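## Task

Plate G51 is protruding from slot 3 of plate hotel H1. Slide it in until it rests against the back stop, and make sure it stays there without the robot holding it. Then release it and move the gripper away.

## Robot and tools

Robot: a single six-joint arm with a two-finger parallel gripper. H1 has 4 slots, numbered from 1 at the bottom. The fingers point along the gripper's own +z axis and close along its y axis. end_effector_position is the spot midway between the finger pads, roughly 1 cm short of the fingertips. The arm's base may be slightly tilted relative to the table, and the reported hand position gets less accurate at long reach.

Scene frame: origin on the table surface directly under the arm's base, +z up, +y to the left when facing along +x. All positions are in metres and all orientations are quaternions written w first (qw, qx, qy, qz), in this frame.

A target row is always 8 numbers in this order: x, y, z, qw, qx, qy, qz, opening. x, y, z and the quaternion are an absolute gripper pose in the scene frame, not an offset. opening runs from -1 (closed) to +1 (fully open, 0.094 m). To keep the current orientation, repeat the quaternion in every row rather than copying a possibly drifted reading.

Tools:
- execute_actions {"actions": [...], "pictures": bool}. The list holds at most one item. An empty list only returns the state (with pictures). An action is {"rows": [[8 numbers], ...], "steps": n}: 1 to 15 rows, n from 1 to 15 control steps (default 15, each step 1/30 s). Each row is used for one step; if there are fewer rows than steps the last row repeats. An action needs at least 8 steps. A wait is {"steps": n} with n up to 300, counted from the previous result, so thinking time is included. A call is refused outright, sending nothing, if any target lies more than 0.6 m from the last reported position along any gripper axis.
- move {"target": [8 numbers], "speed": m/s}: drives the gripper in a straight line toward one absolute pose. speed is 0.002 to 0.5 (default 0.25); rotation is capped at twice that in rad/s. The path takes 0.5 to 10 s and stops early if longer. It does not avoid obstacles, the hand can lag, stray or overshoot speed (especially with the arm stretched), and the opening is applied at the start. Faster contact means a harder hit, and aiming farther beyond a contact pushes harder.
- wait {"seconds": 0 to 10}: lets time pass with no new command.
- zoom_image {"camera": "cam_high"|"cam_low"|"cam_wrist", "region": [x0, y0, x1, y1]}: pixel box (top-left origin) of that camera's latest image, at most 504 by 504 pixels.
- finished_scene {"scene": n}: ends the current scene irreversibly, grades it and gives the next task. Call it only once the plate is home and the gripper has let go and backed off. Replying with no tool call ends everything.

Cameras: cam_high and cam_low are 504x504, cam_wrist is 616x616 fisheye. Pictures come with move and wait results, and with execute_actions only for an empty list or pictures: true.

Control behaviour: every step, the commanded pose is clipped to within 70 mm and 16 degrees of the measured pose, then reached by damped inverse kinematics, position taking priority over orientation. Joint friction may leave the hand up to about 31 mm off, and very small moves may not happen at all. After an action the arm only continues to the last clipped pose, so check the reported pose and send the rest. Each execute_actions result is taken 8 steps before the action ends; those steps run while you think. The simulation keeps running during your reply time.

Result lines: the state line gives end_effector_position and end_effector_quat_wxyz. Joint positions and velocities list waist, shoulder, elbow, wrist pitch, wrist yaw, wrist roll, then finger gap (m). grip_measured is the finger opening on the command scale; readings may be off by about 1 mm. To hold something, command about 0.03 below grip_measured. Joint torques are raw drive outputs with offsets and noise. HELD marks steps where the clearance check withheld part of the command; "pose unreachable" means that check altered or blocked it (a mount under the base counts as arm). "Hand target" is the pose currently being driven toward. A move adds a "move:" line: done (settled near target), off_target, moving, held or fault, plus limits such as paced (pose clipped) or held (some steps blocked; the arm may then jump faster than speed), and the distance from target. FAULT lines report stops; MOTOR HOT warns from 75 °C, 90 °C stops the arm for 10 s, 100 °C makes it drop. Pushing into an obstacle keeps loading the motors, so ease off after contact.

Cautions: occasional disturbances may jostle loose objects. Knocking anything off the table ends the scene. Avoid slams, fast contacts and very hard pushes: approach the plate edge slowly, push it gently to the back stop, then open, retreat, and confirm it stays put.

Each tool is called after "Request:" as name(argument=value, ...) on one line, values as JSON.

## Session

Request:
execute_actions(actions=[])

Scene clock: 0.00 s of 7200.00 s.
end_effector_position=(+0.5561, -0.0029, +0.2979) grip_measured=+1.000 end_effector_quat_wxyz=(+0.542, -0.425, +0.701, -0.186)
Joint positions: [-0.346  2.319  1.153  1.029 -0.745 -0.205  0.094]
Joint velocities: [-0.022 -0.007  0.002 -0.022 -0.022  0.007  0.   ]
Joint torques (N m, as the arm reports them, + toward a larger angle): no reading
Hand target: +0.556, -0.003, +0.298; +0.542, -0.425, +0.701, -0.186

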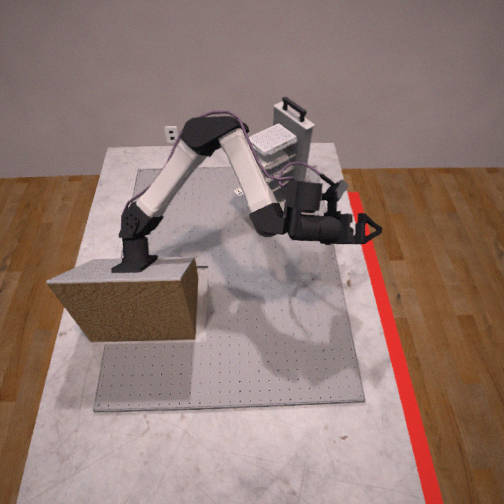

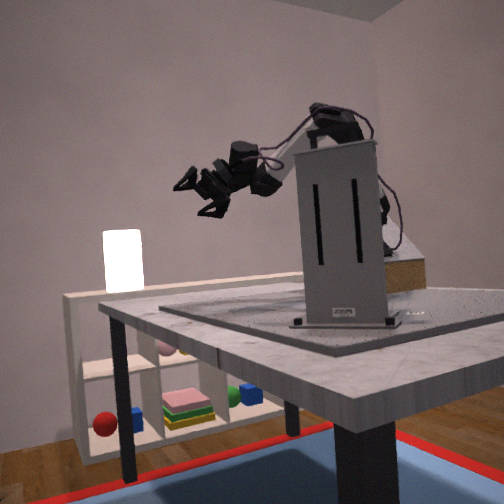

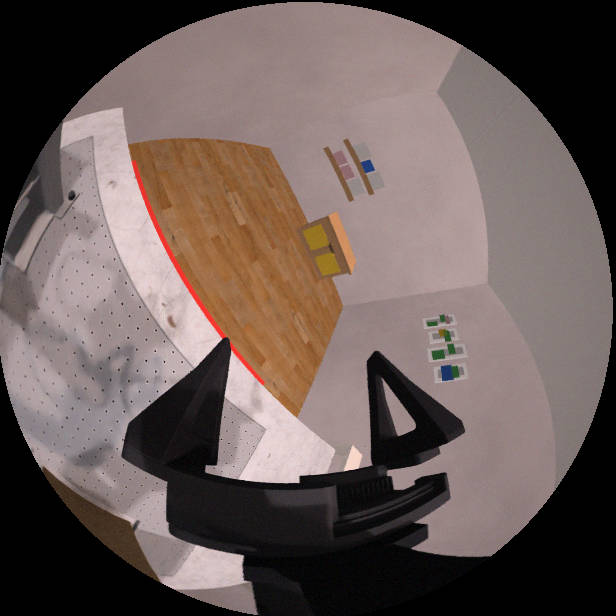

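Request:
move(target=[0.25,0.25,0.35,0.664,-0.242,0.664,0.242,-1])

Request:
zoom_image(camera="cam_wrist", region=[170, 200, 410, 440])

Request:
zoom_image(camera="cam_high", region=[190, 90, 330, 230])

Scene clock: 3.20 s of 7200.00 s.
end_effector_position=(+0.2565, +0.2550, +0.3553) grip_measured=-0.983 end_effector_quat_wxyz=(+0.666, -0.250, +0.661, +0.238)
Joint positions: [-0.129  0.892  0.07   1.409 -0.592  0.984  0.001]
Joint velocities: [-0.002 -0.012  0.012 -0.066 -0.022 -0.022 -0.001]
Joint torques (N m, as the arm reports them, + toward a larger angle): [-0.53 -0.76  3.93  0.98  0.75  0.09]
Hand target: +0.254, +0.252, +0.350; +0.664, -0.243, +0.664, +0.241
Off the commanded pose: 0.010 m, 1 deg.
Kept back: nothing.
move: done

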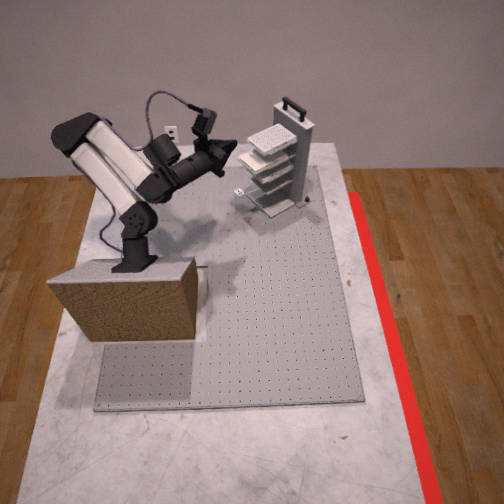

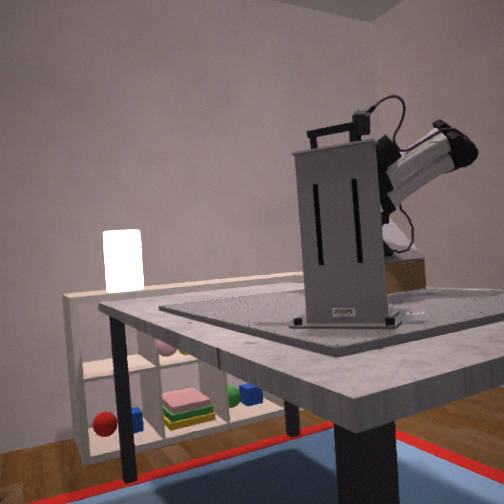

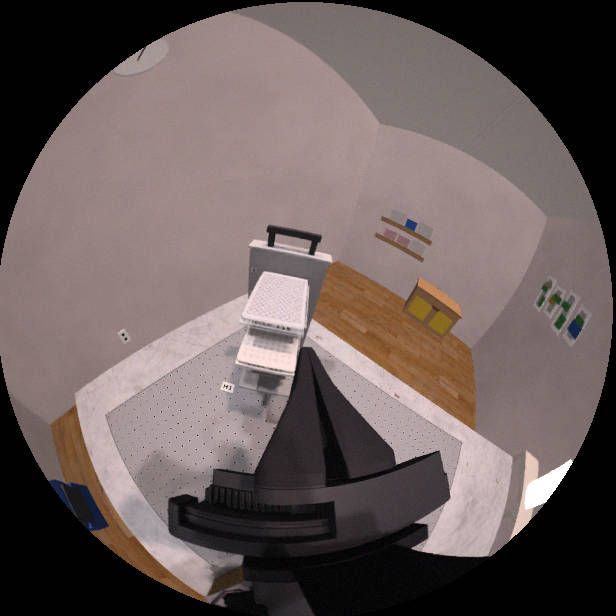

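Region (170, 200, 410, 440) of cam_wrist's 616x616 image, scaled by 2.100, with more detail than that image has.

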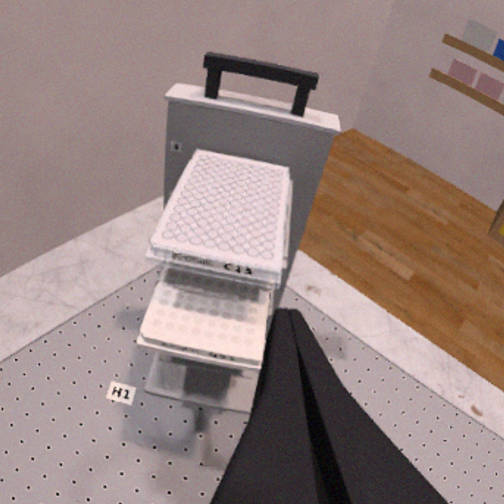

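Region (190, 90, 330, 230) of cam_high's 504x504 image, scaled by 3.600, with more detail than that image has.

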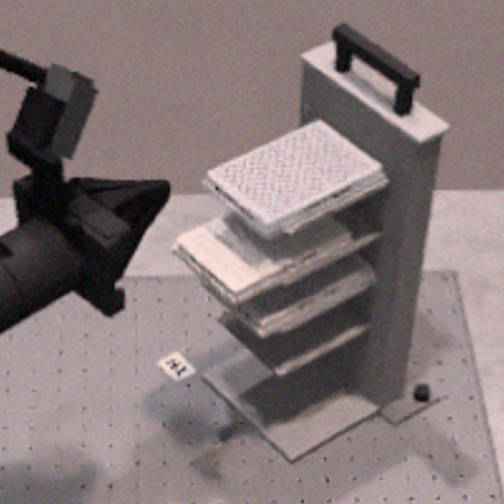

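Request:
move(target=[0.235,0.29,0.24,0.565,-0.142,0.807,0.10,-1], speed=0.15)

Request:
zoom_image(camera="cam_wrist", region=[190, 180, 430, 420])

Request:
zoom_image(camera="cam_high", region=[190, 90, 330, 230])

Scene clock: 5.80 s of 7200.00 s.
end_effector_position=(+0.2350, +0.2799, +0.2328) grip_measured=-0.983 end_effector_quat_wxyz=(+0.561, -0.148, +0.809, +0.091)
Joint positions: [0.802 0.533 0.255 0.248 0.304 0.715 0.001]
Joint velocities: [-0.002 -0.017 -0.022 -0.051  0.095 -0.007  0.   ]
Joint torques (N m, as the arm reports them, + toward a larger angle): [ 0.32 -0.65  9.75  1.93  0.55  0.13]
Hand target: +0.236, +0.290, +0.239; +0.564, -0.145, +0.807, +0.098
Off the commanded pose: 0.012 m, 1 deg.
Kept back: nothing.
move: off_target

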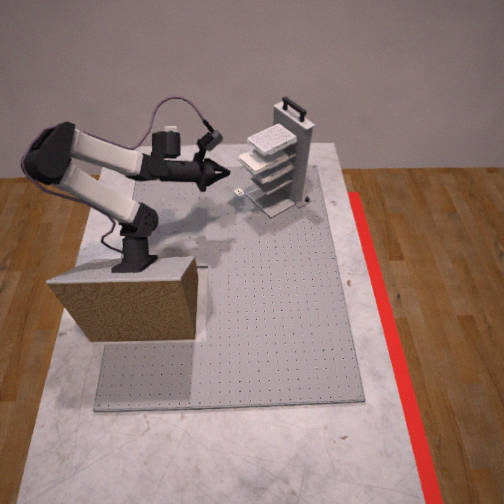

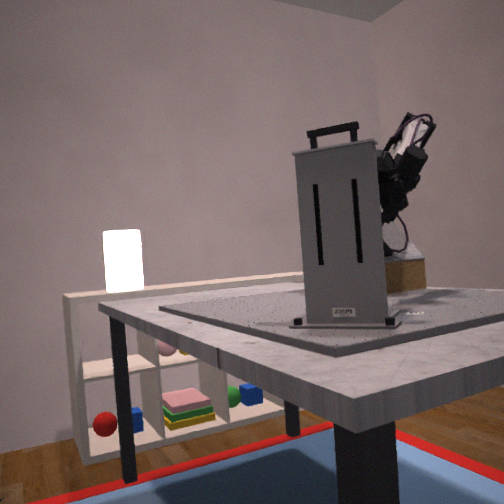

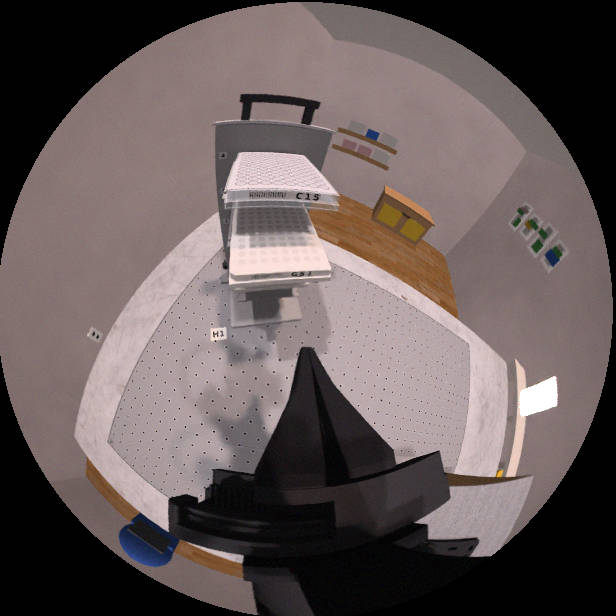

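Region (190, 180, 430, 420) of cam_wrist's 616x616 image, scaled by 2.100, with more detail than that image has.

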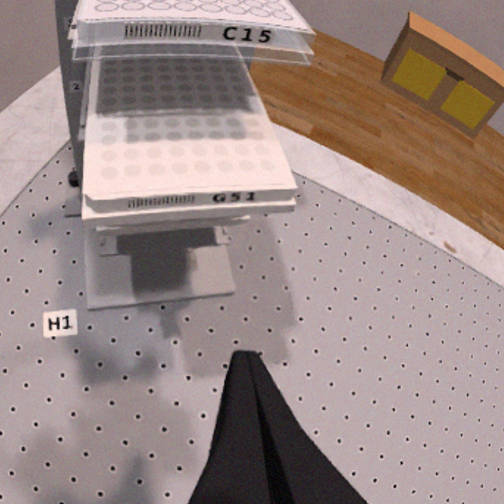

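Region (190, 90, 330, 230) of cam_high's 504x504 image, scaled by 3.600, with more detail than that image has.

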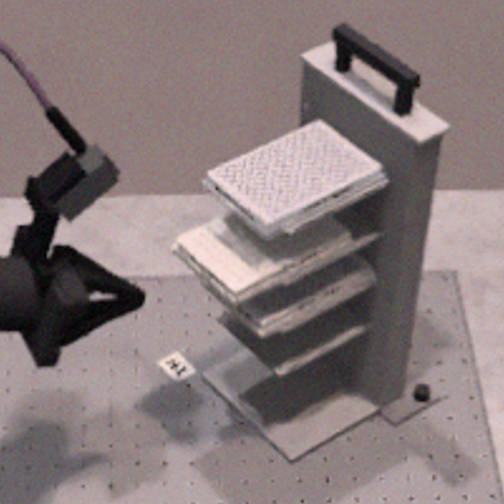

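Request:
move(target=[0.268,0.318,0.238,0.565,-0.142,0.807,0.10,-1], speed=0.06)

Request:
zoom_image(camera="cam_wrist", region=[190, 180, 430, 420])

Request:
zoom_image(camera="cam_high", region=[190, 90, 330, 230])

Scene clock: 7.33 s of 7200.00 s.
end_effector_position=(+0.2624, +0.3066, +0.2273) grip_measured=-0.983 end_effector_quat_wxyz=(+0.554, -0.146, +0.815, +0.087)
Joint positions: [0.771 0.773 0.372 0.351 0.265 0.722 0.001]
Joint velocities: [-0.007 -0.002  0.002  0.051  0.007  0.037 -0.001]
Joint torques (N m, as the arm reports them, + toward a larger angle): [-3.06 -1.95  9.19  2.12  0.47  0.1 ]
Hand target: +0.267, +0.317, +0.238; +0.565, -0.142, +0.807, +0.100
Off the commanded pose: 0.017 m, 2 deg.
Kept back: nothing.
move: off_target

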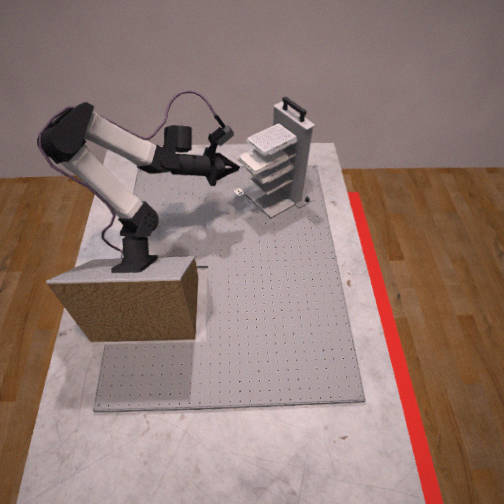

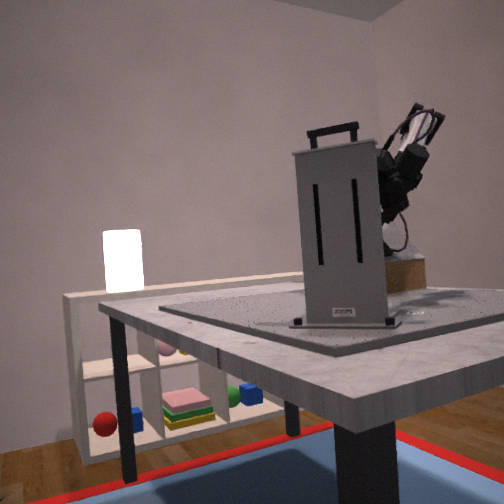

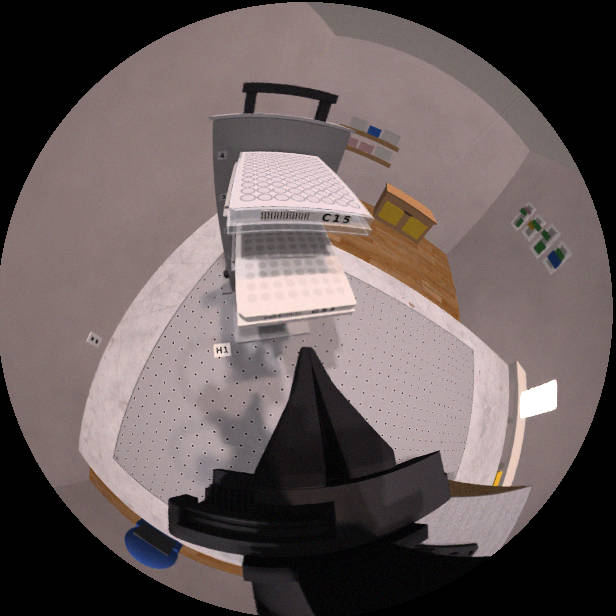

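Region (190, 180, 430, 420) of cam_wrist's 616x616 image, scaled by 2.100, with more detail than that image has.

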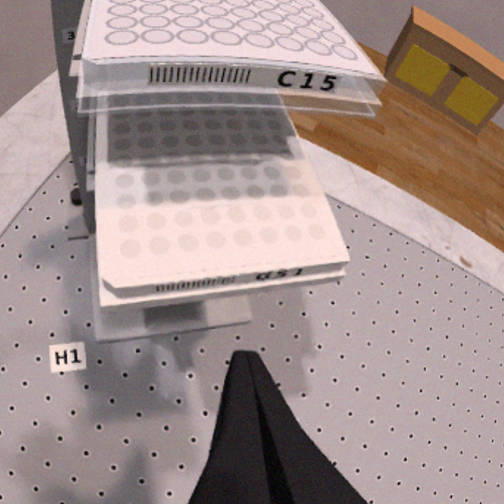

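Region (190, 90, 330, 230) of cam_high's 504x504 image, scaled by 3.600, with more detail than that image has.

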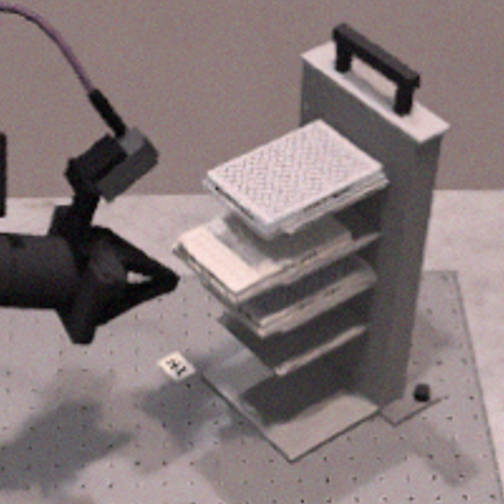

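Request:
move(target=[0.292,0.337,0.235,0.565,-0.142,0.807,0.10,-1], speed=0.02)

Request:
zoom_image(camera="cam_wrist", region=[190, 180, 430, 420])

Request:
zoom_image(camera="cam_high", region=[190, 90, 330, 230])

Scene clock: 9.97 s of 7200.00 s.
end_effector_position=(+0.2856, +0.3257, +0.2241) grip_measured=-0.983 end_effector_quat_wxyz=(+0.553, -0.145, +0.816, +0.087)
Joint positions: [0.745 0.928 0.466 0.411 0.239 0.722 0.001]
Joint velocities: [ 0.002 -0.002 -0.002  0.022  0.022  0.007 -0.   ]
Joint torques (N m, as the arm reports them, + toward a larger angle): [-3.67 -2.7   8.98  2.17  0.5   0.12]
Hand target: +0.291, +0.336, +0.235; +0.565, -0.142, +0.807, +0.100
Off the commanded pose: 0.017 m, 2 deg.
Kept back: nothing.
move: off_target

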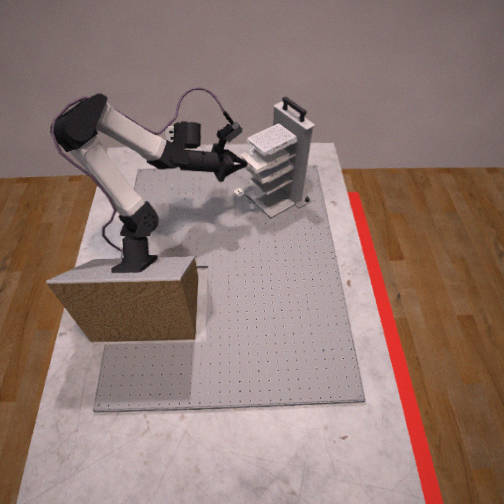

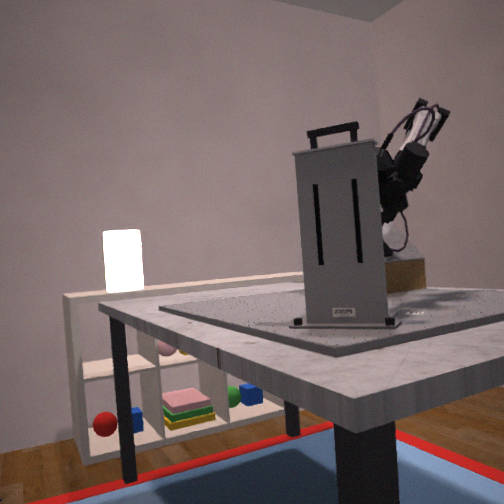

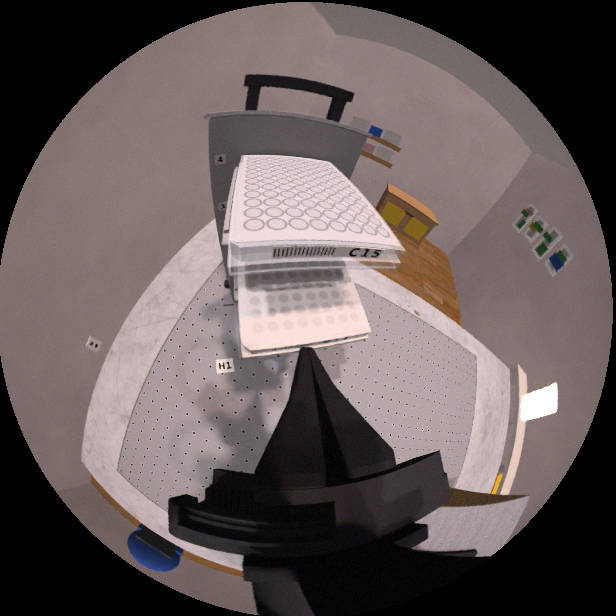

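Region (190, 180, 430, 420) of cam_wrist's 616x616 image, scaled by 2.100, with more detail than that image has.

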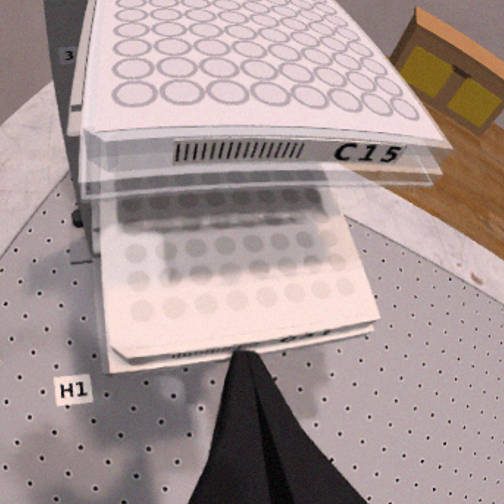

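Region (190, 90, 330, 230) of cam_high's 504x504 image, scaled by 3.600, with more detail than that image has.

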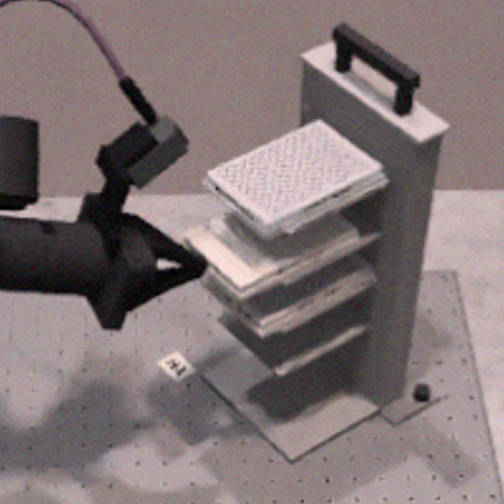

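Pushing; ~2.3 cm left.

Request:
move(target=[0.314,0.357,0.236,0.565,-0.142,0.807,0.10,-1], speed=0.02)

Request:
zoom_image(camera="cam_wrist", region=[190, 180, 430, 420])

Request:
zoom_image(camera="cam_high", region=[190, 90, 330, 230])

Scene clock: 12.60 s of 7200.00 s.
end_effector_position=(+0.3053, +0.3399, +0.2231) grip_measured=-0.983 end_effector_quat_wxyz=(+0.551, -0.143, +0.818, +0.081)
Joint positions: [0.724 1.032 0.559 0.408 0.222 0.722 0.001]
Joint velocities: [ 0.017  0.002  0.007  0.037 -0.007 -0.022 -0.001]
Joint torques (N m, as the arm reports them, + toward a larger angle): [-4.12 -2.76 10.1   2.31  0.42  0.1 ]
Hand target: +0.313, +0.356, +0.237; +0.565, -0.142, +0.807, +0.100
Off the commanded pose: 0.023 m, 3 deg.
Kept back: nothing.
move: off_target

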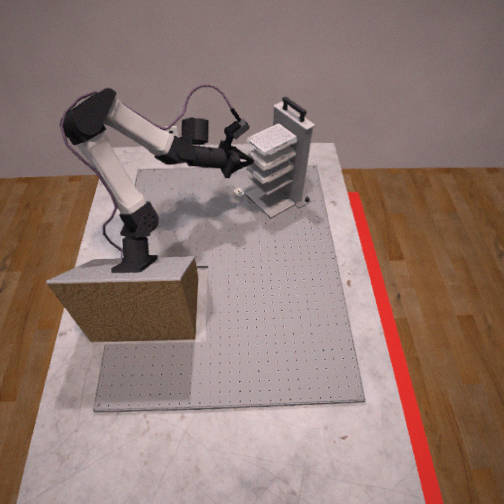

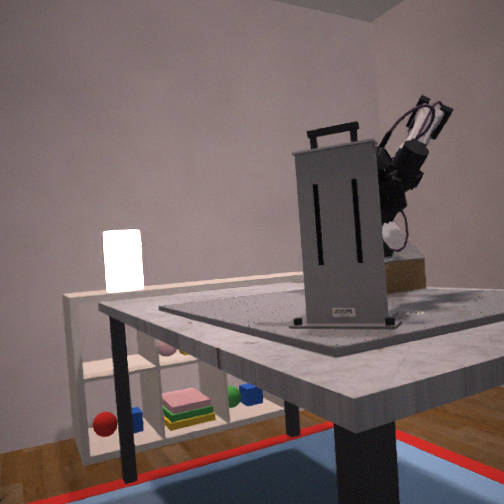

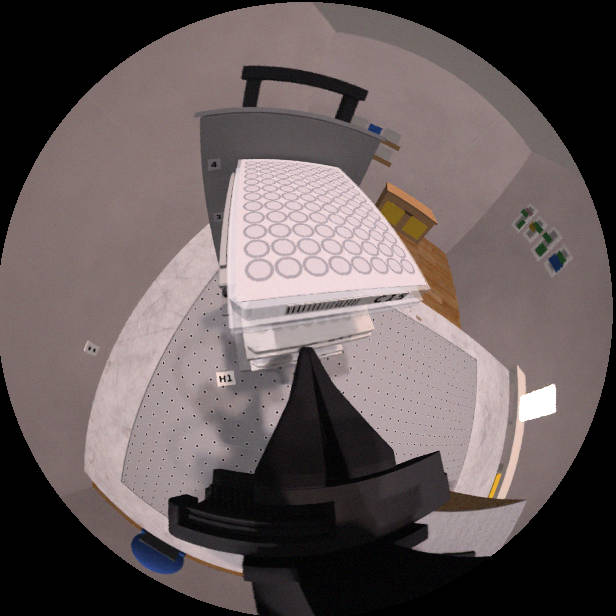

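Region (190, 180, 430, 420) of cam_wrist's 616x616 image, scaled by 2.100, with more detail than that image has.

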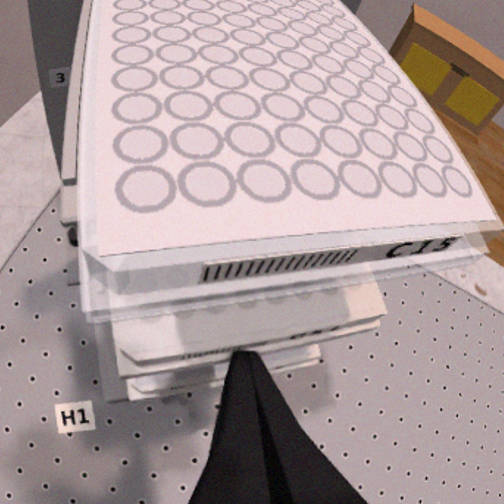

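Region (190, 90, 330, 230) of cam_high's 504x504 image, scaled by 3.600, with more detail than that image has.

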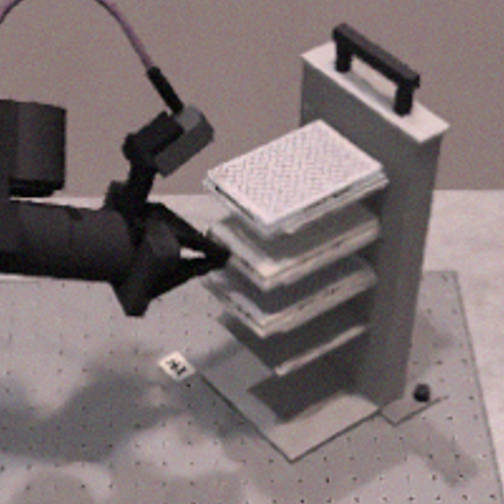

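Request:
move(target=[0.225,0.28,0.235,0.565,-0.142,0.807,0.10,-1], speed=0.15)

Request:
zoom_image(camera="cam_high", region=[190, 90, 330, 230])

Scene clock: 14.17 s of 7200.00 s.
end_effector_position=(+0.2280, +0.2875, +0.2395) grip_measured=-0.983 end_effector_quat_wxyz=(+0.567, -0.145, +0.804, +0.101)
Joint positions: [0.854 0.499 0.269 0.223 0.359 0.723 0.001]
Joint velocities: [-0.002 -0.007 -0.007  0.037 -0.081 -0.081 -0.   ]
Joint torques (N m, as the arm reports them, + toward a larger angle): [ 0.16 -3.1   5.12  1.95  0.62  0.09]
Hand target: +0.225, +0.281, +0.234; +0.565, -0.143, +0.807, +0.099
Off the commanded pose: 0.009 m, 1 deg.
Kept back: nothing.
move: done

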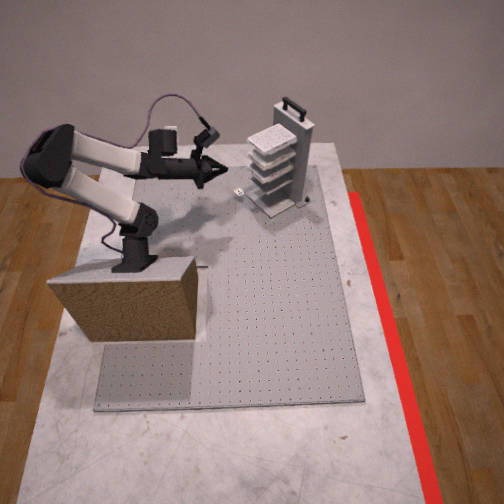

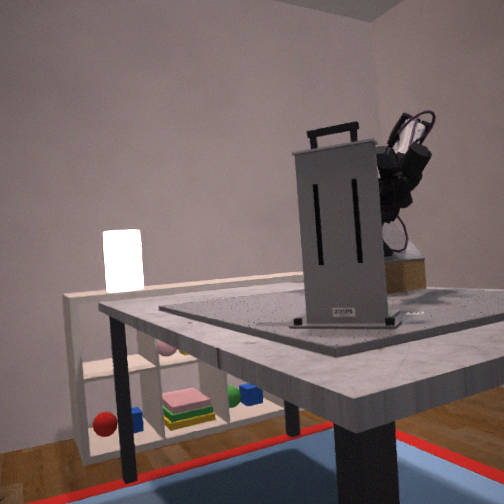

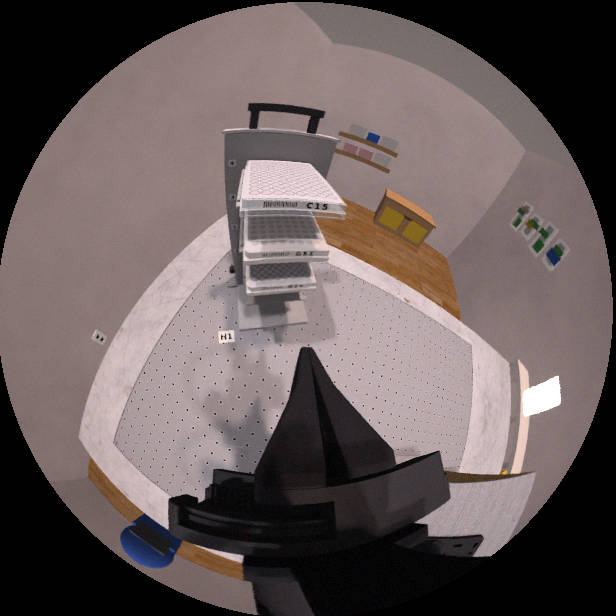

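Region (190, 90, 330, 230) of cam_high's 504x504 image, scaled by 3.600, with more detail than that image has.

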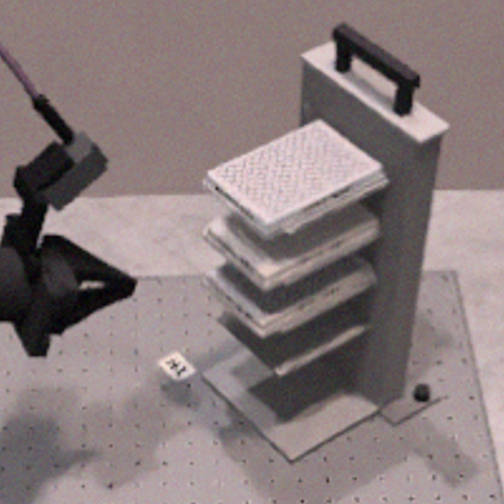

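Request:
finished_scene(scene=2)

The scene is finished: the task was done.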